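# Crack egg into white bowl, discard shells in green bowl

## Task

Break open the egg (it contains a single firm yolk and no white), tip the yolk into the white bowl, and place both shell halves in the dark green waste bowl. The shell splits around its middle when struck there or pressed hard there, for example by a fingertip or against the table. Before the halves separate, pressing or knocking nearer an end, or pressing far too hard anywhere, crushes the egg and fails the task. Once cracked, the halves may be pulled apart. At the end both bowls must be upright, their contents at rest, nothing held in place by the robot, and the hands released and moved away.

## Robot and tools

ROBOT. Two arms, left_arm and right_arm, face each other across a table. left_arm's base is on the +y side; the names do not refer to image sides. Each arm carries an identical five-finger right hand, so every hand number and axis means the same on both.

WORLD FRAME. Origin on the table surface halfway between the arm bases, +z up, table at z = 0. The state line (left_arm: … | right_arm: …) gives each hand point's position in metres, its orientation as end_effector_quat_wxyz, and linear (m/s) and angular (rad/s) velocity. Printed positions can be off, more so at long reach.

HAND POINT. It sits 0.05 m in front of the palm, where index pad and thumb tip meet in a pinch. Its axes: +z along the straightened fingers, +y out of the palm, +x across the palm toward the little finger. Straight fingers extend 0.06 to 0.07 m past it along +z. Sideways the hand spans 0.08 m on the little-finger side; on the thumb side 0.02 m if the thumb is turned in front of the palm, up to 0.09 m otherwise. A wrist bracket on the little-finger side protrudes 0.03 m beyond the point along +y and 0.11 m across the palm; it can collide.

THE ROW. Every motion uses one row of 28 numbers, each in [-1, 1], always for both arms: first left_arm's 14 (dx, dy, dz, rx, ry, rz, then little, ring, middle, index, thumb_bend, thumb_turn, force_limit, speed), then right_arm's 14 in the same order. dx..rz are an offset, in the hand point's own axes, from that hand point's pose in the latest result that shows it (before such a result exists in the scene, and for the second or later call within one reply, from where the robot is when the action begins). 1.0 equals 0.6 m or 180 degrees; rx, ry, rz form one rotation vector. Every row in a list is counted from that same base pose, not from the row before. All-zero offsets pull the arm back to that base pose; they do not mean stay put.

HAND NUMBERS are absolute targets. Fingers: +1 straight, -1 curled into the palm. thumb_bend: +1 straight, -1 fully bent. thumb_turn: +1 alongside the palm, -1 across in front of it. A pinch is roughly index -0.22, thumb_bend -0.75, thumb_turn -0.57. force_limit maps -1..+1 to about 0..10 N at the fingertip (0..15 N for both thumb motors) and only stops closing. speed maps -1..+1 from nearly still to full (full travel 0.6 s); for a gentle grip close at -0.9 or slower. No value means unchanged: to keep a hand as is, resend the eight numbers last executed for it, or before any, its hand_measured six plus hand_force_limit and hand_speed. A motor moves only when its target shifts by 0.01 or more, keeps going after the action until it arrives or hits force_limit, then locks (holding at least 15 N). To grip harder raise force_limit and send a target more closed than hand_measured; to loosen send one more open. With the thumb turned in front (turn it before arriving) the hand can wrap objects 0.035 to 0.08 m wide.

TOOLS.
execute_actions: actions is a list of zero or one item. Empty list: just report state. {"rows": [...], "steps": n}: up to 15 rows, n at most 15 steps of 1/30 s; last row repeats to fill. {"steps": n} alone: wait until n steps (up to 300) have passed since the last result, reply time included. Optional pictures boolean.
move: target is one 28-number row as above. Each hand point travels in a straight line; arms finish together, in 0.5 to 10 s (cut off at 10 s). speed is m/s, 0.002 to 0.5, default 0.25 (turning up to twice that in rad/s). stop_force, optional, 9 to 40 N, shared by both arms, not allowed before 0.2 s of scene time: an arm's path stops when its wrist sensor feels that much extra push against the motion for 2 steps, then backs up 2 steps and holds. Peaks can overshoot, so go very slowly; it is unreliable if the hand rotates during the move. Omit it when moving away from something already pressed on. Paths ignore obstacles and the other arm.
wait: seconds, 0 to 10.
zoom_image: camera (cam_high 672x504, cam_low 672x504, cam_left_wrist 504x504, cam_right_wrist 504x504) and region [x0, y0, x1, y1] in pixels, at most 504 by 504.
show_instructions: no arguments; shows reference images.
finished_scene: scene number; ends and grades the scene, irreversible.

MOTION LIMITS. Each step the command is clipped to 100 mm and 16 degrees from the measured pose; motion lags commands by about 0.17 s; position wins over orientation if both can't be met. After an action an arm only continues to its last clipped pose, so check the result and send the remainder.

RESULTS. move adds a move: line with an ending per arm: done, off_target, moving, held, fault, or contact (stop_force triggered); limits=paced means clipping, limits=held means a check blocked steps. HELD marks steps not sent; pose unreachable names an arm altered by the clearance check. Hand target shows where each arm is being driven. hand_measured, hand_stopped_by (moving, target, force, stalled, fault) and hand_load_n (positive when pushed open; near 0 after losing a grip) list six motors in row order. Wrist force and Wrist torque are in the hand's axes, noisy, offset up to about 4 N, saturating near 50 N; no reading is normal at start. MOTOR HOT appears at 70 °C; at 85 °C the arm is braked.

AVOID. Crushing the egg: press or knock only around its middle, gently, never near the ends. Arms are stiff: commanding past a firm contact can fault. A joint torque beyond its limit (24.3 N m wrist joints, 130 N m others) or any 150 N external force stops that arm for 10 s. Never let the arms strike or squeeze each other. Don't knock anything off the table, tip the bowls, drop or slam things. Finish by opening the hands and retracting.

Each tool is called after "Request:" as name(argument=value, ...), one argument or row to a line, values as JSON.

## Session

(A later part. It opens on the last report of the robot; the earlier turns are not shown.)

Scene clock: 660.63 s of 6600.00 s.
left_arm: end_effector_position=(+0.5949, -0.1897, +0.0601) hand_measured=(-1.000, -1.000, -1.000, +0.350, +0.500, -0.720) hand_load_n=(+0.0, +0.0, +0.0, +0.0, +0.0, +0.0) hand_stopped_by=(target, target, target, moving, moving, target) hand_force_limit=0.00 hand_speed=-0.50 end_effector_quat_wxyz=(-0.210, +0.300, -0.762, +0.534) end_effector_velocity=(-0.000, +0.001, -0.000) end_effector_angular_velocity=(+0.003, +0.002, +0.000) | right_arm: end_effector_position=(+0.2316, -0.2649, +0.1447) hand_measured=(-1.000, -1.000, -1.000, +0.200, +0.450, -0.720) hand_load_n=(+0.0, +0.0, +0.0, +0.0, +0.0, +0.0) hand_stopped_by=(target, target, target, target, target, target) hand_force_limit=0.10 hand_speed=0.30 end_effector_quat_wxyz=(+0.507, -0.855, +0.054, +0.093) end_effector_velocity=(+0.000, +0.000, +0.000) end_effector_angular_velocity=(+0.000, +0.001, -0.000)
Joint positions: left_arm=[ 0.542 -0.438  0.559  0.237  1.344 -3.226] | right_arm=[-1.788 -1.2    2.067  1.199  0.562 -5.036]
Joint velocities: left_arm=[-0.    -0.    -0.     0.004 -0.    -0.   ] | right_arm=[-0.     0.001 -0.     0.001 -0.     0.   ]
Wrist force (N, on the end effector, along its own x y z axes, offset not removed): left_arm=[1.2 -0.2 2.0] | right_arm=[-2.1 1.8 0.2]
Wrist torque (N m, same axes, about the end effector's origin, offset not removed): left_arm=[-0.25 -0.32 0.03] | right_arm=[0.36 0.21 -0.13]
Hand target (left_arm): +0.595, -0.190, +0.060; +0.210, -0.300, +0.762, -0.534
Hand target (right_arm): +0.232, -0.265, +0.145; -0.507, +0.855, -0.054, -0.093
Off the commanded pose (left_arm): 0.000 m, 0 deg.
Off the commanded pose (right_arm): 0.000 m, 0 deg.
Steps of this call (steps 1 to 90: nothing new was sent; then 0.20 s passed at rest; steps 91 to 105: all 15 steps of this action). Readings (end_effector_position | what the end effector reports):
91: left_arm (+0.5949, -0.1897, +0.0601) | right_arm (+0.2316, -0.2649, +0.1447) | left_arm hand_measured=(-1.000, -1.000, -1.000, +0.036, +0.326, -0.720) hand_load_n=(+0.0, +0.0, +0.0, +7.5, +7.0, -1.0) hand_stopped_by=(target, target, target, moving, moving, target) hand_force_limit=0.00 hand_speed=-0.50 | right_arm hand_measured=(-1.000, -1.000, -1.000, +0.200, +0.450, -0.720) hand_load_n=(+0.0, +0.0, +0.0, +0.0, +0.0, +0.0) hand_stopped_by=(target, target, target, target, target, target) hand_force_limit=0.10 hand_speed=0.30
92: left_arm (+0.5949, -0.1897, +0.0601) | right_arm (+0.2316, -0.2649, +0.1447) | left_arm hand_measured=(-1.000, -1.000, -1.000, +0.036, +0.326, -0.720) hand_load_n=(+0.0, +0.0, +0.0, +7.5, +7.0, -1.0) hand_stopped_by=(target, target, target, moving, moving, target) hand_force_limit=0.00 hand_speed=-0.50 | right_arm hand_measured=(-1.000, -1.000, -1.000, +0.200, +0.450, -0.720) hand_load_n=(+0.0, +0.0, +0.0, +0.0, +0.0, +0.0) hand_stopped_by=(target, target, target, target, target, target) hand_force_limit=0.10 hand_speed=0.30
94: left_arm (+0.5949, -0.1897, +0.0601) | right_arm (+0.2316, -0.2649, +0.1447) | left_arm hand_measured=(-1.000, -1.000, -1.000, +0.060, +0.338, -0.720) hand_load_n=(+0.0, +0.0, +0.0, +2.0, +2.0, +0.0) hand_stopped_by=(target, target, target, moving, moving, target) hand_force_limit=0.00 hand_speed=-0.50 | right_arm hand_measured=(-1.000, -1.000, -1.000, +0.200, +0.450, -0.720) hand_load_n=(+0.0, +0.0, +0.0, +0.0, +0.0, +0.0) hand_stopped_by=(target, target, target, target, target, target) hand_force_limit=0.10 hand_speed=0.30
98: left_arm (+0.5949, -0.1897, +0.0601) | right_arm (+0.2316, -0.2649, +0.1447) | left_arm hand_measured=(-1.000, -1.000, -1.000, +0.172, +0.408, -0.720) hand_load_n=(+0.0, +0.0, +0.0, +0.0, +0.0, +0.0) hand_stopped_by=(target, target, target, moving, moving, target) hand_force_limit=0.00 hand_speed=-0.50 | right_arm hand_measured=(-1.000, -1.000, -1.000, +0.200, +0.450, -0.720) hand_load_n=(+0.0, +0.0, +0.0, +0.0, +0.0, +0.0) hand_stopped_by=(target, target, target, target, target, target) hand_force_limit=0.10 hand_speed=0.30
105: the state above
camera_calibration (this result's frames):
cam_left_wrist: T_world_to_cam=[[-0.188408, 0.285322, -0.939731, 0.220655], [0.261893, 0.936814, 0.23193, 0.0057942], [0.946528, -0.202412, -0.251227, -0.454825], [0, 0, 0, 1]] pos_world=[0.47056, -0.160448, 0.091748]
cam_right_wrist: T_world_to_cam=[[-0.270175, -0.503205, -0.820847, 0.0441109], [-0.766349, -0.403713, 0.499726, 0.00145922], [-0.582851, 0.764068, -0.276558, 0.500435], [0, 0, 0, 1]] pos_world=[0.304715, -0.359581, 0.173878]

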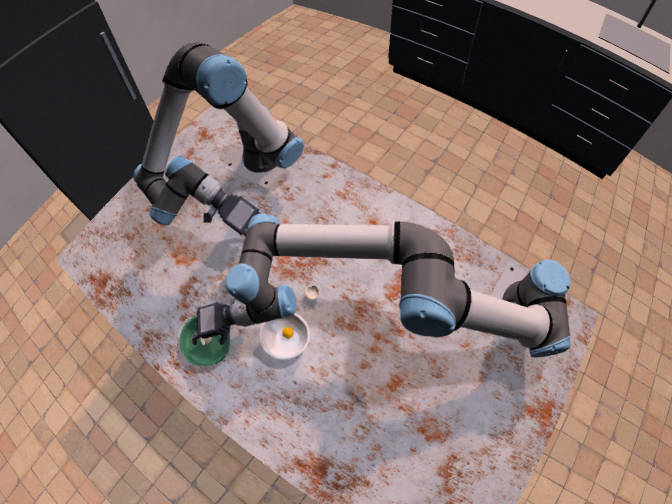

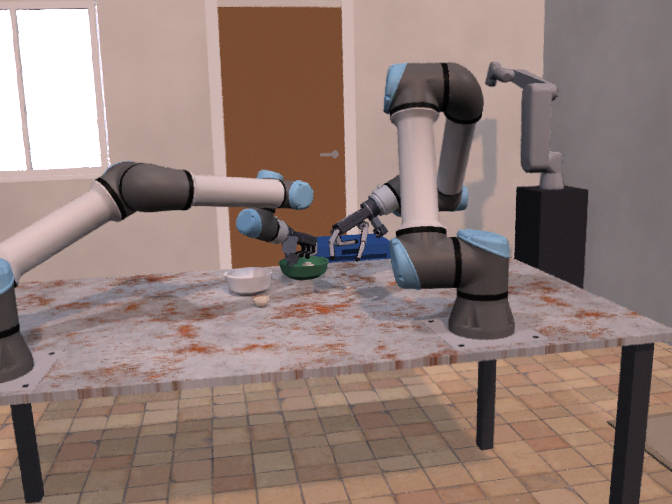

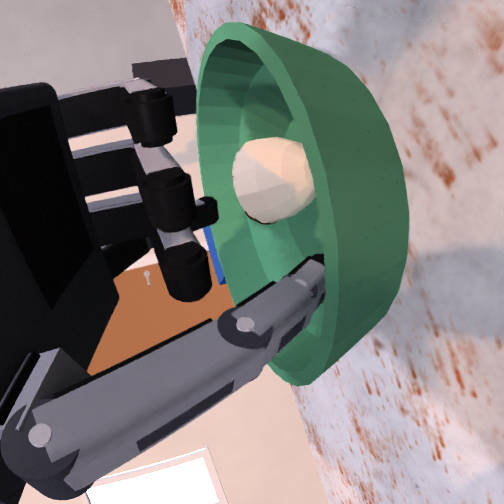

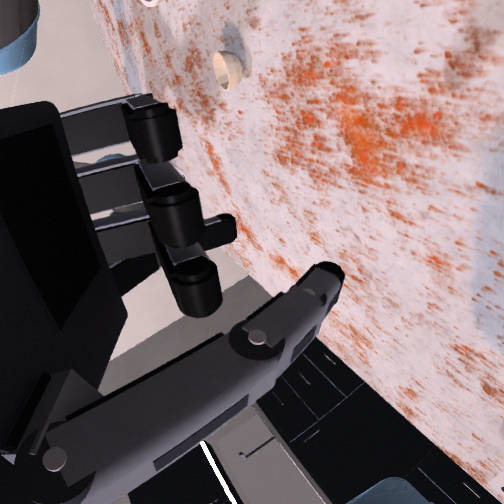

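Request:
move(
  target=[0,-0.0783,-0.0285,0,0,0,-1,-1,-1,0.35,0.5,-0.72,0,-0.5,0,0,0,0,0,0,-1,-1,-1,0.2,0.45,-0.72,0.1,0.3],
  speed=0.1,
)

Scene clock: 665.67 s of 6600.00 s.
left_arm: end_effector_position=(+0.5948, -0.1897, +0.1101) hand_measured=(-1.000, -1.000, -1.000, +0.350, +0.500, -0.720) hand_load_n=(+0.0, +0.0, +0.0, +0.0, +0.0, +0.0) hand_stopped_by=(target, target, target, target, target, target) hand_force_limit=0.00 hand_speed=-0.50 end_effector_quat_wxyz=(-0.210, +0.299, -0.762, +0.534) end_effector_velocity=(-0.000, -0.000, +0.001) end_effector_angular_velocity=(+0.001, +0.001, -0.000) | right_arm: end_effector_position=(+0.2316, -0.2649, +0.1447) hand_measured=(-1.000, -1.000, -1.000, +0.200, +0.450, -0.720) hand_load_n=(+0.0, +0.0, +0.0, +0.0, +0.0, +0.0) hand_stopped_by=(target, target, target, target, target, target) hand_force_limit=0.10 hand_speed=0.30 end_effector_quat_wxyz=(+0.507, -0.855, +0.054, +0.093) end_effector_velocity=(+0.000, -0.000, +0.000) end_effector_angular_velocity=(-0.000, +0.000, -0.001)
Joint positions: left_arm=[ 0.542 -0.454  0.463  0.348  1.344 -3.226] | right_arm=[-1.788 -1.2    2.067  1.199  0.562 -5.036]
Joint velocities: left_arm=[-0.     0.002 -0.008  0.007 -0.    -0.001] | right_arm=[-0.     0.    -0.001 -0.     0.     0.001]
Wrist force (N, on the end effector, along its own x y z axes, offset not removed): left_arm=[-0.7 1.6 1.4] | right_arm=[-1.3 1.1 0.7]
Wrist torque (N m, same axes, about the end effector's origin, offset not removed): left_arm=[0.07 -0.10 0.05] | right_arm=[0.24 0.07 -0.15]
Hand target (left_arm): +0.595, -0.190, +0.110; +0.210, -0.300, +0.762, -0.534
Hand target (right_arm): +0.232, -0.265, +0.145; -0.507, +0.855, -0.054, -0.093
Off the commanded pose (left_arm): 0.000 m, 0 deg.
Off the commanded pose (right_arm): 0.000 m, 0 deg.
move: done
camera_calibration (this result's frames):
cam_left_wrist: T_world_to_cam=[[-0.18828, 0.285224, -0.939786, 0.267493], [0.261968, 0.936816, 0.231839, -0.00589238], [0.946532, -0.202543, -0.251103, -0.442241], [0, 0, 0, 1]] pos_world=[0.470503, -0.160348, 0.141704]
cam_right_wrist: T_world_to_cam=[[-0.270187, -0.503202, -0.820845, 0.0441104], [-0.766338, -0.40372, 0.499737, 0.0014469], [-0.58286, 0.764067, -0.276543, 0.500427], [0, 0, 0, 1]] pos_world=[0.304705, -0.359579, 0.173874]

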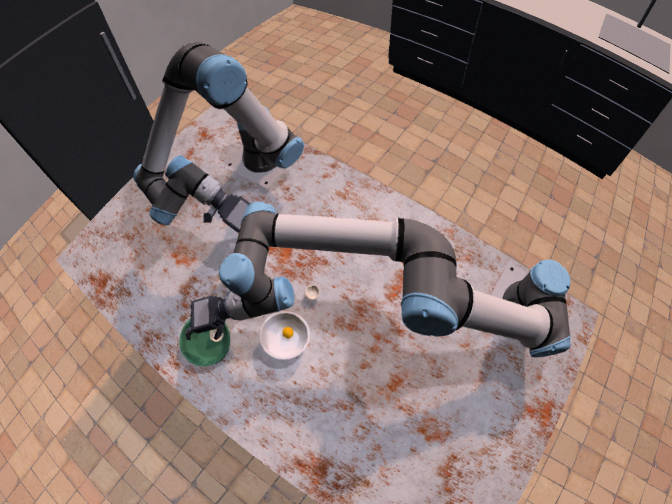

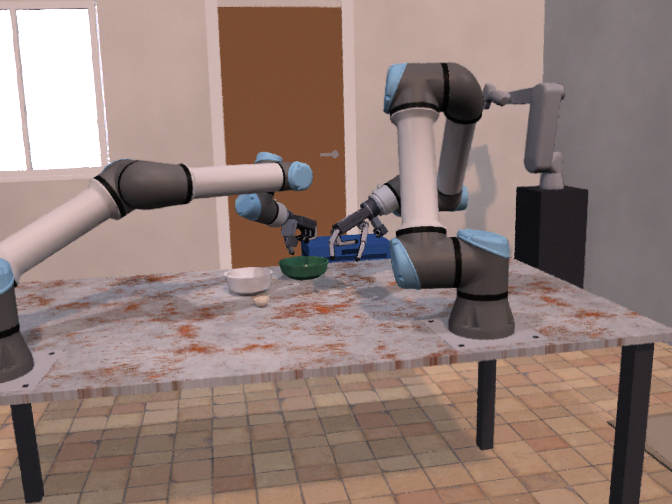

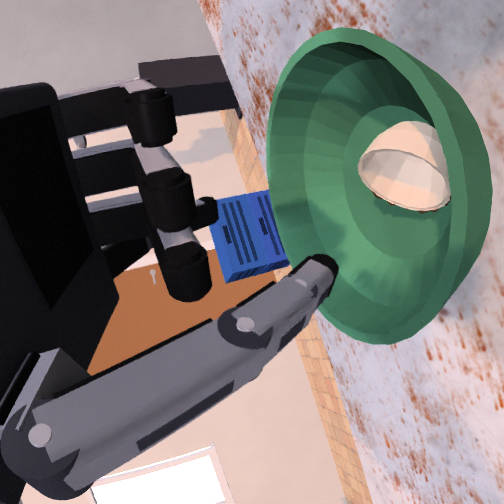

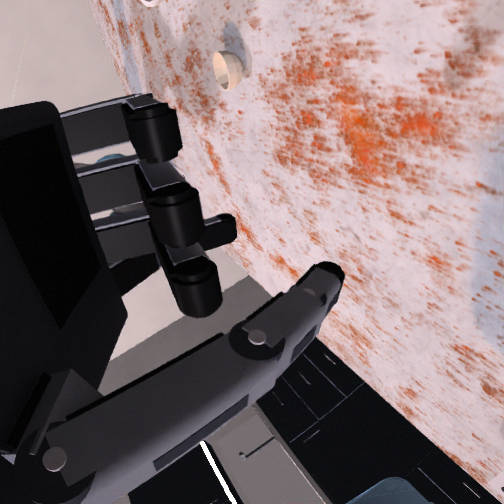

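Request:
move(
  target=[-0.2524,0.0667,-0.7194,0,0,0,-1,-1,-1,0.35,0.5,-0.72,0,-0.5,0,0,0,0,0,0,-1,-1,-1,0.2,0.45,-0.72,0.1,0.3],
  speed=0.25,
)

Scene clock: 675.73 s of 6600.00 s.
left_arm: end_effector_position=(+0.4202, +0.2203, +0.2198) hand_measured=(-1.000, -1.000, -1.000, +0.350, +0.500, -0.720) hand_load_n=(+0.0, +0.0, +0.0, +0.0, +0.0, +0.0) hand_stopped_by=(target, target, target, target, target, target) hand_force_limit=0.00 hand_speed=-0.50 end_effector_quat_wxyz=(-0.210, +0.299, -0.762, +0.534) end_effector_velocity=(-0.001, +0.001, +0.000) end_effector_angular_velocity=(+0.000, -0.000, -0.001) | right_arm: end_effector_position=(+0.2316, -0.2649, +0.1447) hand_measured=(-1.000, -1.000, -1.000, +0.200, +0.450, -0.720) hand_load_n=(+0.0, +0.0, +0.0, +0.0, +0.0, +0.0) hand_stopped_by=(target, target, target, target, target, target) hand_force_limit=0.10 hand_speed=0.30 end_effector_quat_wxyz=(+0.507, -0.855, +0.054, +0.093) end_effector_velocity=(-0.000, +0.000, -0.000) end_effector_angular_velocity=(+0.000, +0.002, -0.000)
Joint positions: left_arm=[ 0.691 -1.608  1.951  0.006  1.484 -3.173] | right_arm=[-1.788 -1.2    2.067  1.199  0.562 -5.036]
Joint velocities: left_arm=[-0.    -0.003  0.002  0.001  0.001  0.001] | right_arm=[-0.     0.001  0.001 -0.     0.     0.   ]
Wrist force (N, on the end effector, along its own x y z axes, offset not removed): left_arm=[1.1 -1.5 -0.4] | right_arm=[-2.1 2.0 1.2]
Wrist torque (N m, same axes, about the end effector's origin, offset not removed): left_arm=[-0.33 -0.34 0.00] | right_arm=[0.34 0.14 -0.23]
Hand target (left_arm): +0.420, +0.220, +0.220; +0.210, -0.299, +0.762, -0.534
Hand target (right_arm): +0.232, -0.265, +0.145; -0.507, +0.855, -0.054, -0.093
Off the commanded pose (left_arm): 0.000 m, 0 deg.
Off the commanded pose (right_arm): 0.000 m, 0 deg.
After step 90, 4.63 s passed at rest.
move: done
camera_calibration (this result's frames):
cam_left_wrist: T_world_to_cam=[[-0.188212, 0.285266, -0.939787, 0.220729], [0.261954, 0.936805, 0.231899, -0.369624], [0.94655, -0.202535, -0.251045, -0.166401], [0, 0, 0, 1]] pos_world=[0.295875, 0.249597, 0.25138]
cam_right_wrist: T_world_to_cam=[[-0.270164, -0.503206, -0.82085, 0.0441086], [-0.766351, -0.403717, 0.499718, 0.00146034], [-0.582852, 0.764066, -0.276562, 0.500436], [0, 0, 0, 1]] pos_world=[0.304716, -0.359581, 0.173879]

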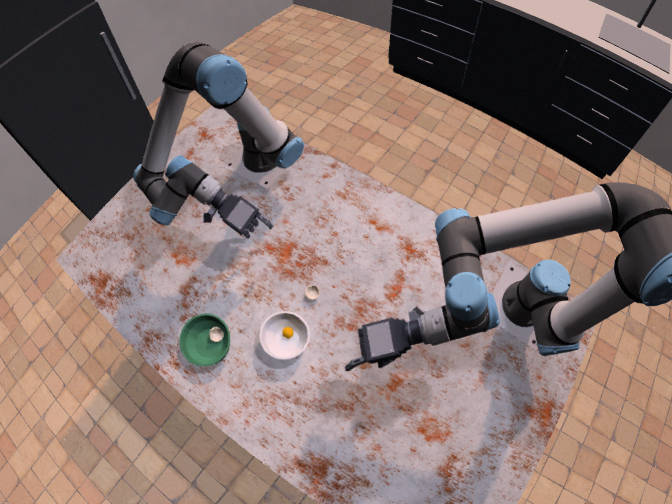

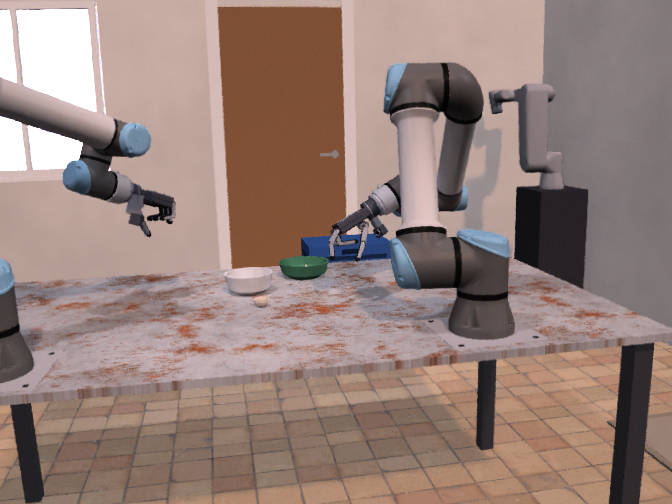

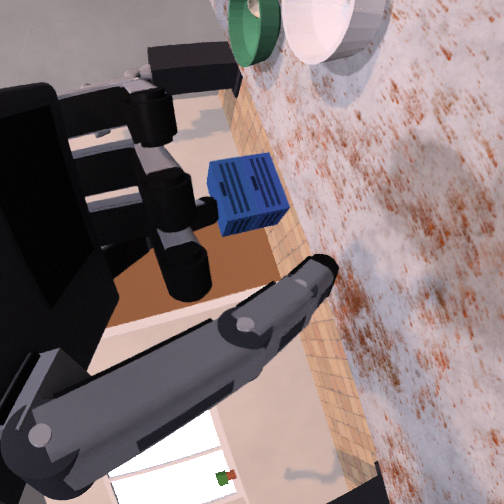

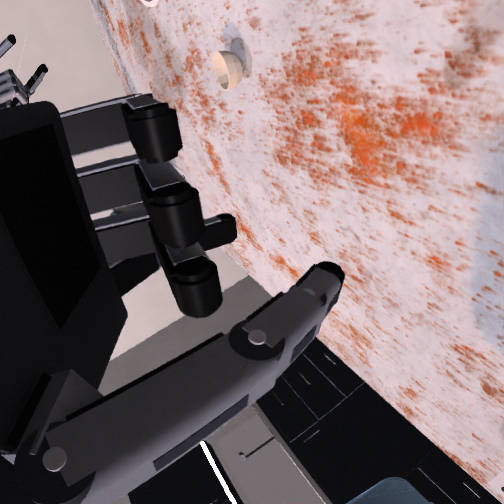

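Request:
zoom_image(
  camera="cam_high",
  region=[272,262,352,322],
)

Request:
zoom_image(
  camera="cam_low",
  region=[220,260,310,320],
)

Region (272, 262, 352, 322) of cam_high's 672x504 image, scaled by 6.300, with more detail than that image has; it fills the top 378 rows of this view, and the rest is white.

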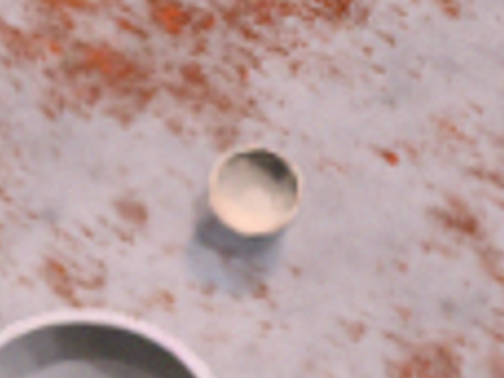

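Region (220, 260, 310, 320) of cam_low's 672x504 image, scaled by 5.600, with more detail than that image has.

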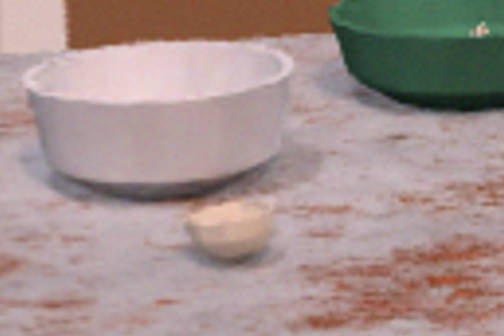

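Request:
move(
  target=[0,0,0,0,0,0,-1,-1,-1,0.35,0.5,-0.72,0,-0.5,0.108,-0.1292,0.3466,0,0,0,-1,-1,-1,0.2,0.45,-0.72,0.1,0.3],
  speed=0.25,
)

Scene clock: 696.43 s of 6600.00 s.
left_arm: end_effector_position=(+0.4202, +0.2203, +0.2198) hand_measured=(-1.000, -1.000, -1.000, +0.350, +0.500, -0.720) hand_load_n=(+0.0, +0.0, +0.0, +0.0, +0.0, +0.0) hand_stopped_by=(target, target, target, target, target, target) hand_force_limit=0.00 hand_speed=-0.50 end_effector_quat_wxyz=(-0.210, +0.299, -0.762, +0.534) end_effector_velocity=(+0.000, +0.000, -0.000) end_effector_angular_velocity=(+0.000, -0.000, +0.000) | right_arm: end_effector_position=(+0.2880, -0.0455, +0.1001) hand_measured=(-1.000, -1.000, -1.000, +0.200, +0.450, -0.720) hand_load_n=(+0.0, +0.0, +0.0, +0.0, +0.0, +0.0) hand_stopped_by=(target, target, target, target, target, target) hand_force_limit=0.10 hand_speed=0.30 end_effector_quat_wxyz=(+0.507, -0.855, +0.054, +0.092) end_effector_velocity=(+0.000, +0.001, +0.000) end_effector_angular_velocity=(-0.000, -0.003, -0.004)
Joint positions: left_arm=[ 0.692 -1.608  1.951  0.006  1.484 -3.173] | right_arm=[-1.246 -0.985  1.556  0.561  0.545 -3.967]
Joint velocities: left_arm=[ 0. -0.  0.  0. -0.  0.] | right_arm=[ 0.003 -0.003  0.001 -0.009  0.004  0.01 ]
Wrist force (N, on the end effector, along its own x y z axes, offset not removed): left_arm=[0.6 0.1 0.5] | right_arm=[-2.5 0.8 0.6]
Wrist torque (N m, same axes, about the end effector's origin, offset not removed): left_arm=[0.02 -0.25 -0.08] | right_arm=[0.25 0.26 -0.23]
Hand target (left_arm): +0.420, +0.220, +0.220; +0.210, -0.299, +0.762, -0.534
Hand target (right_arm): +0.288, -0.045, +0.100; -0.507, +0.855, -0.054, -0.092
Off the commanded pose (left_arm): 0.000 m, 0 deg.
Off the commanded pose (right_arm): 0.001 m, 0 deg.
After step 90, 16.20 s passed at rest.
move: done
camera_calibration (this result's frames):
cam_left_wrist: T_world_to_cam=[[-0.188215, 0.285268, -0.939786, 0.220726], [0.261918, 0.936812, 0.23191, -0.369637], [0.946559, -0.202498, -0.251039, -0.166423], [0, 0, 0, 1]] pos_world=[0.295888, 0.249614, 0.251379]
cam_right_wrist: T_world_to_cam=[[-0.270183, -0.50318, -0.82086, 0.133175], [-0.766564, -0.403439, 0.499616, 0.155644], [-0.582564, 0.76423, -0.276717, 0.353299], [0, 0, 0, 1]] pos_world=[0.361112, -0.140198, 0.12932]

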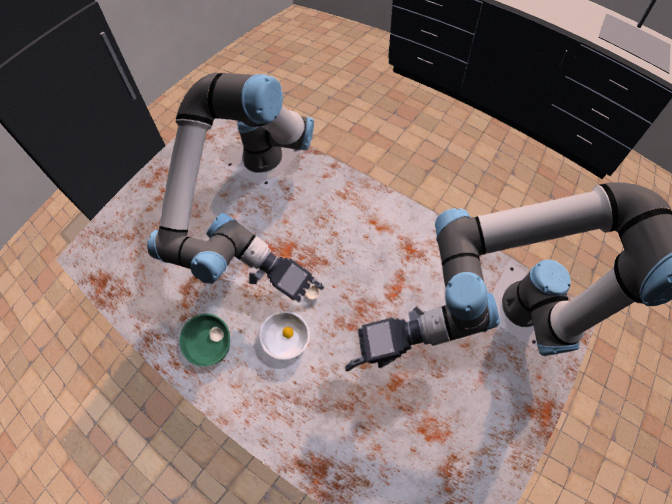

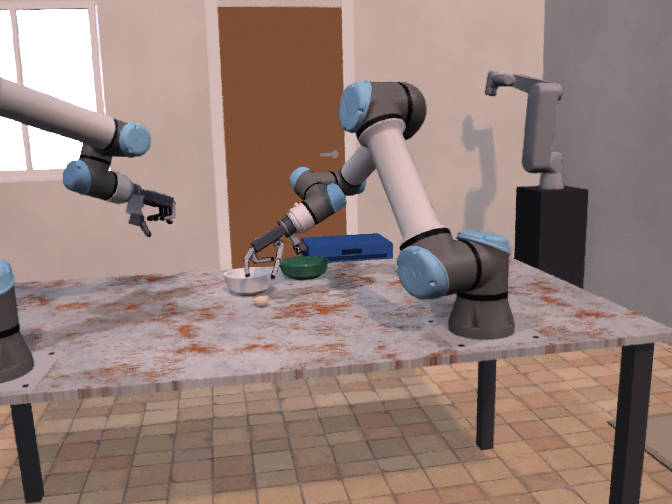

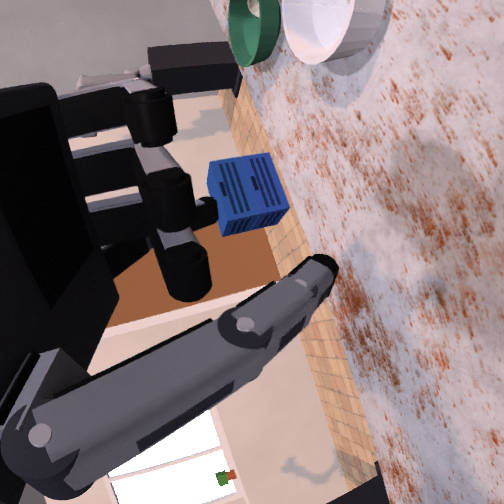

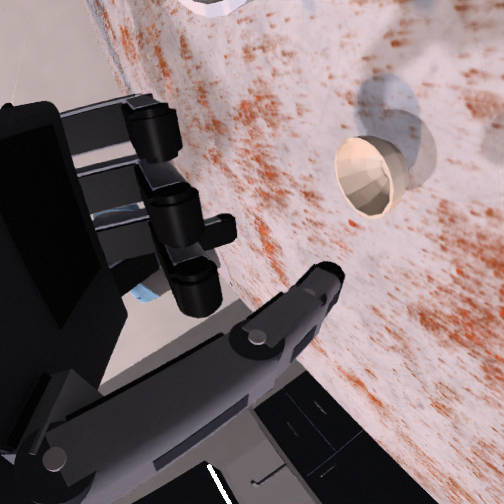

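Request:
zoom_image(
  camera="cam_right_wrist",
  region=[310,110,430,230],
)

Region (310, 110, 430, 230) of cam_right_wrist's 504x504 image, scaled by 4.200, with more detail than that image has.

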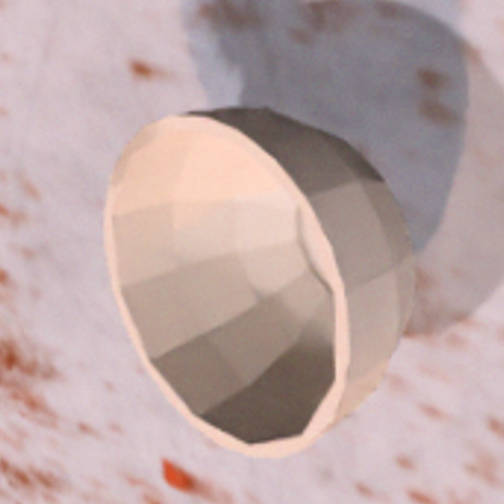

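Request:
move(
  target=[0,0,0,0,0,0,-1,-1,-1,0.35,0.5,-0.72,0,-0.5,0.0193,0.07,0.041,0,0,0,-1,-1,-1,0.25,0.5,-0.72,0.1,0.3],
  speed=0.1,
)

Scene clock: 717.50 s of 6600.00 s.
left_arm: end_effector_position=(+0.4202, +0.2203, +0.2198) hand_measured=(-1.000, -1.000, -1.000, +0.350, +0.500, -0.720) hand_load_n=(+0.0, +0.0, +0.0, +0.0, +0.0, +0.0) hand_stopped_by=(target, target, target, target, target, target) hand_force_limit=0.00 hand_speed=-0.50 end_effector_quat_wxyz=(-0.210, +0.299, -0.762, +0.534) end_effector_velocity=(+0.000, +0.000, -0.000) end_effector_angular_velocity=(+0.001, -0.001, -0.000) | right_arm: end_effector_position=(+0.2891, -0.0440, +0.0503) hand_measured=(-1.000, -1.000, -1.000, +0.250, +0.500, -0.720) hand_load_n=(+0.0, +0.0, +0.0, +0.0, +0.0, +0.0) hand_stopped_by=(target, target, target, target, target, target) hand_force_limit=0.10 hand_speed=0.30 end_effector_quat_wxyz=(+0.507, -0.855, +0.054, +0.092) end_effector_velocity=(+0.000, +0.000, -0.001) end_effector_angular_velocity=(+0.001, -0.001, +0.000)
Joint positions: left_arm=[ 0.691 -1.608  1.951  0.006  1.484 -3.173] | right_arm=[-1.244 -0.914  1.585  0.458  0.545 -3.963]
Joint velocities: left_arm=[ 0.    -0.     0.     0.     0.     0.002] | right_arm=[ 0.     0.002  0.    -0.003 -0.    -0.   ]
Wrist force (N, on the end effector, along its own x y z axes, offset not removed): left_arm=[0.0 -0.7 0.7] | right_arm=[-2.0 -0.2 0.4]
Wrist torque (N m, same axes, about the end effector's origin, offset not removed): left_arm=[-0.18 -0.18 -0.12] | right_arm=[0.11 0.19 -0.21]
Hand target (left_arm): +0.420, +0.220, +0.220; +0.210, -0.299, +0.762, -0.534
Hand target (right_arm): +0.289, -0.044, +0.050; -0.507, +0.855, -0.054, -0.092
Off the commanded pose (left_arm): 0.000 m, 0 deg.
Off the commanded pose (right_arm): 0.000 m, 0 deg.
After step 90, 17.13 s passed at rest.
move: done
camera_calibration (this result's frames):
cam_left_wrist: T_world_to_cam=[[-0.188212, 0.285266, -0.939787, 0.220729], [0.261954, 0.936805, 0.231899, -0.369624], [0.94655, -0.202535, -0.251045, -0.166401], [0, 0, 0, 1]] pos_world=[0.295875, 0.249597, 0.25138]
cam_right_wrist: T_world_to_cam=[[-0.270166, -0.503189, -0.82086, 0.0932768], [-0.766562, -0.40345, 0.49961, 0.181916], [-0.582574, 0.764218, -0.276727, 0.338989], [0, 0, 0, 1]] pos_world=[0.362136, -0.138732, 0.0794878]

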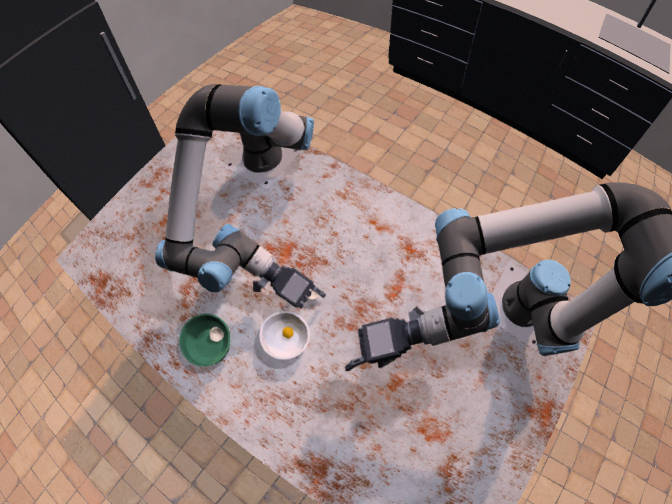

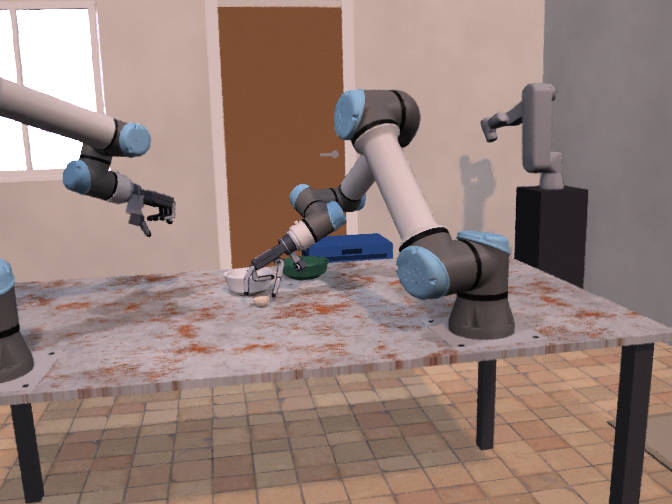

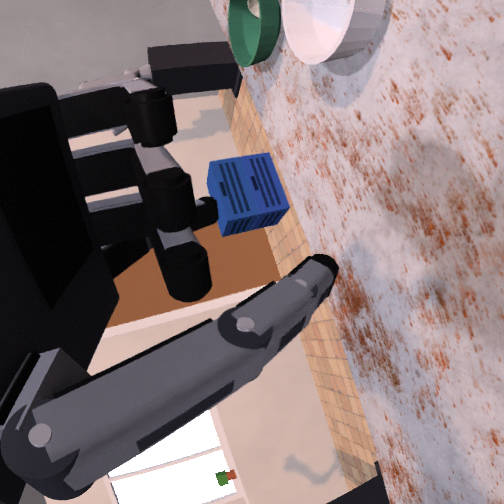

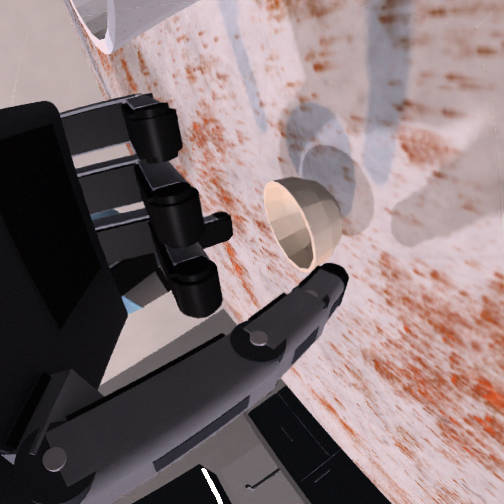

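Request:
zoom_image(
  camera="cam_low",
  region=[220,240,320,320],
)

Region (220, 240, 320, 320) of cam_low's 672x504 image, scaled by 5.040, with more detail than that image has; it fills the top 403 rows of this view, and the rest is white.

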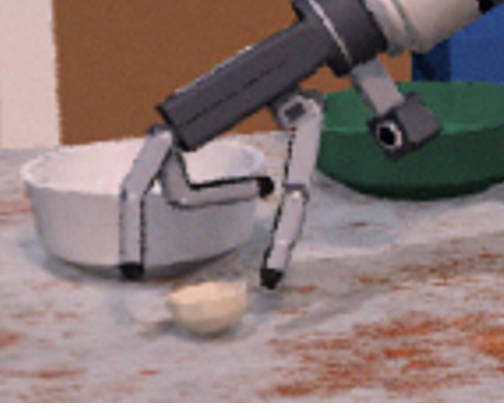

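Request:
move(
  target=[0,0,0,0,0,0,-1,-1,-1,0.35,0.5,-0.72,0,-0.5,0.0074,0.03,0.0164,0,0,0,-1,-1,-1,0.25,0.5,-0.72,0.1,0.3],
  speed=0.04,
)

Request:
zoom_image(
  camera="cam_low",
  region=[220,240,320,320],
)

Scene clock: 728.37 s of 6600.00 s.
left_arm: end_effector_position=(+0.4202, +0.2203, +0.2198) hand_measured=(-1.000, -1.000, -1.000, +0.350, +0.500, -0.720) hand_load_n=(+0.0, +0.0, +0.0, +0.0, +0.0, +0.0) hand_stopped_by=(target, target, target, target, target, target) hand_force_limit=0.00 hand_speed=-0.50 end_effector_quat_wxyz=(-0.210, +0.299, -0.762, +0.534) end_effector_velocity=(+0.000, +0.001, -0.000) end_effector_angular_velocity=(+0.001, +0.001, +0.002) | right_arm: end_effector_position=(+0.2891, -0.0440, +0.0294) hand_measured=(-1.000, -1.000, -1.000, +0.250, +0.500, -0.720) hand_load_n=(+0.0, +0.0, +0.0, +0.0, +0.0, +0.0) hand_stopped_by=(target, target, target, target, target, target) hand_force_limit=0.10 hand_speed=0.30 end_effector_quat_wxyz=(+0.507, -0.855, +0.054, +0.092) end_effector_velocity=(-0.001, -0.000, -0.002) end_effector_angular_velocity=(-0.001, +0.002, -0.001)
Joint positions: left_arm=[ 0.692 -1.608  1.951  0.006  1.484 -3.173] | right_arm=[-1.244 -0.883  1.595  0.416  0.545 -3.964]
Joint velocities: left_arm=[ 0.002 -0.     0.     0.001  0.    -0.   ] | right_arm=[ 0.     0.002  0.002 -0.004  0.     0.002]
Wrist force (N, on the end effector, along its own x y z axes, offset not removed): left_arm=[1.4 -0.4 3.2] | right_arm=[-2.5 2.3 1.8]
Wrist torque (N m, same axes, about the end effector's origin, offset not removed): left_arm=[-0.23 -0.54 -0.04] | right_arm=[0.40 0.26 -0.18]
Hand target (left_arm): +0.420, +0.220, +0.220; +0.210, -0.299, +0.762, -0.534
Hand target (right_arm): +0.289, -0.044, +0.029; -0.507, +0.855, -0.054, -0.092
Off the commanded pose (left_arm): 0.000 m, 0 deg.
Off the commanded pose (right_arm): 0.000 m, 0 deg.
After step 90, 7.00 s passed at rest.
move: done
camera_calibration (this result's frames):
cam_left_wrist: T_world_to_cam=[[-0.188214, 0.285267, -0.939786, 0.220726], [0.261913, 0.936813, 0.231911, -0.369636], [0.946561, -0.202493, -0.251037, -0.166427], [0, 0, 0, 1]] pos_world=[0.295889, 0.249614, 0.251379]
cam_right_wrist: T_world_to_cam=[[-0.269997, -0.5032, -0.820909, 0.0761168], [-0.766605, -0.403521, 0.499487, 0.192364], [-0.582596, 0.764173, -0.276806, 0.333229], [0, 0, 0, 1]] pos_world=[0.362156, -0.13872, 0.0586413]

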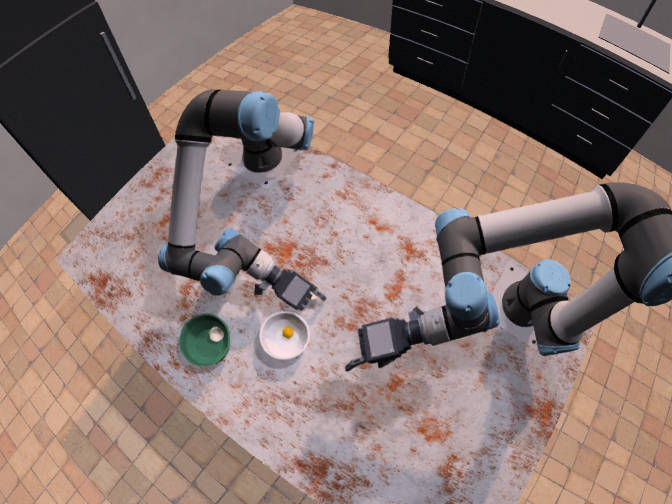

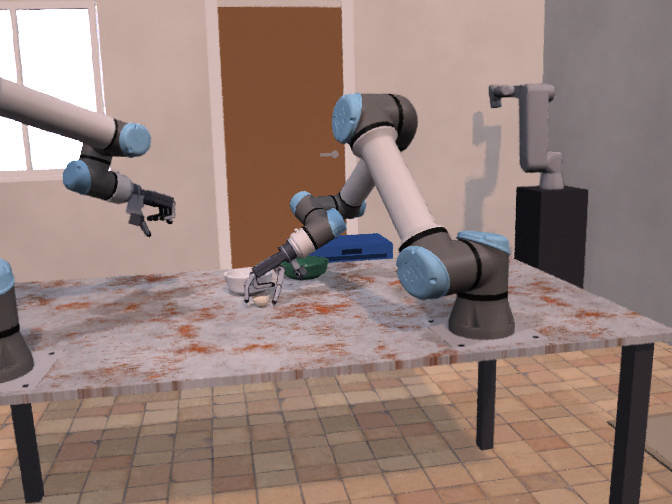

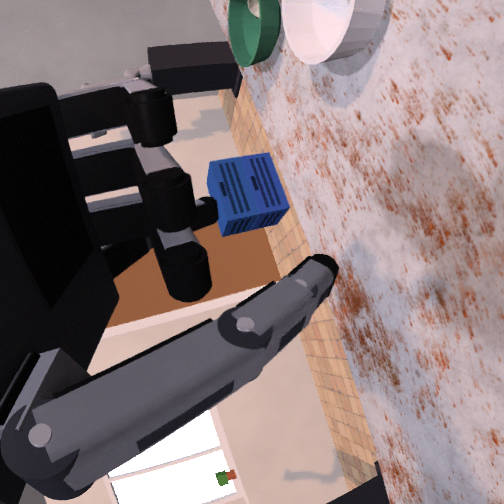

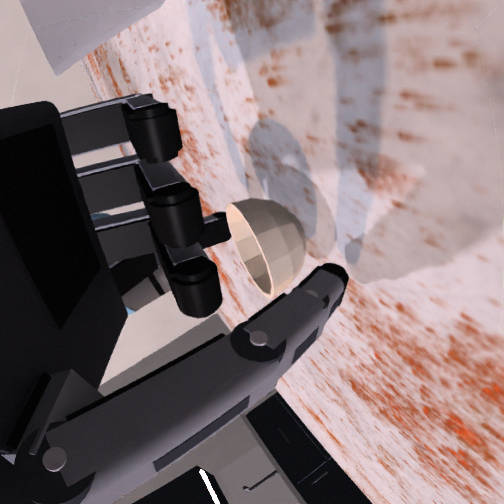

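Region (220, 240, 320, 320) of cam_low's 672x504 image, scaled by 5.040, with more detail than that image has; it fills the top 403 rows of this view, and the rest is white.

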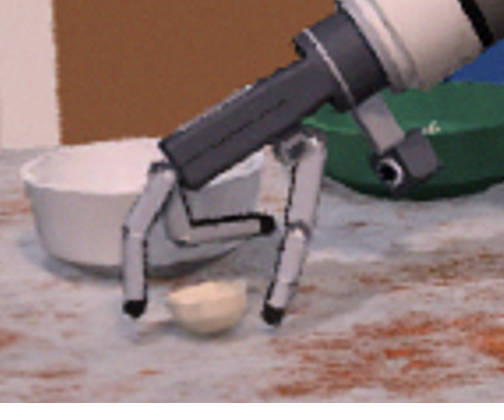

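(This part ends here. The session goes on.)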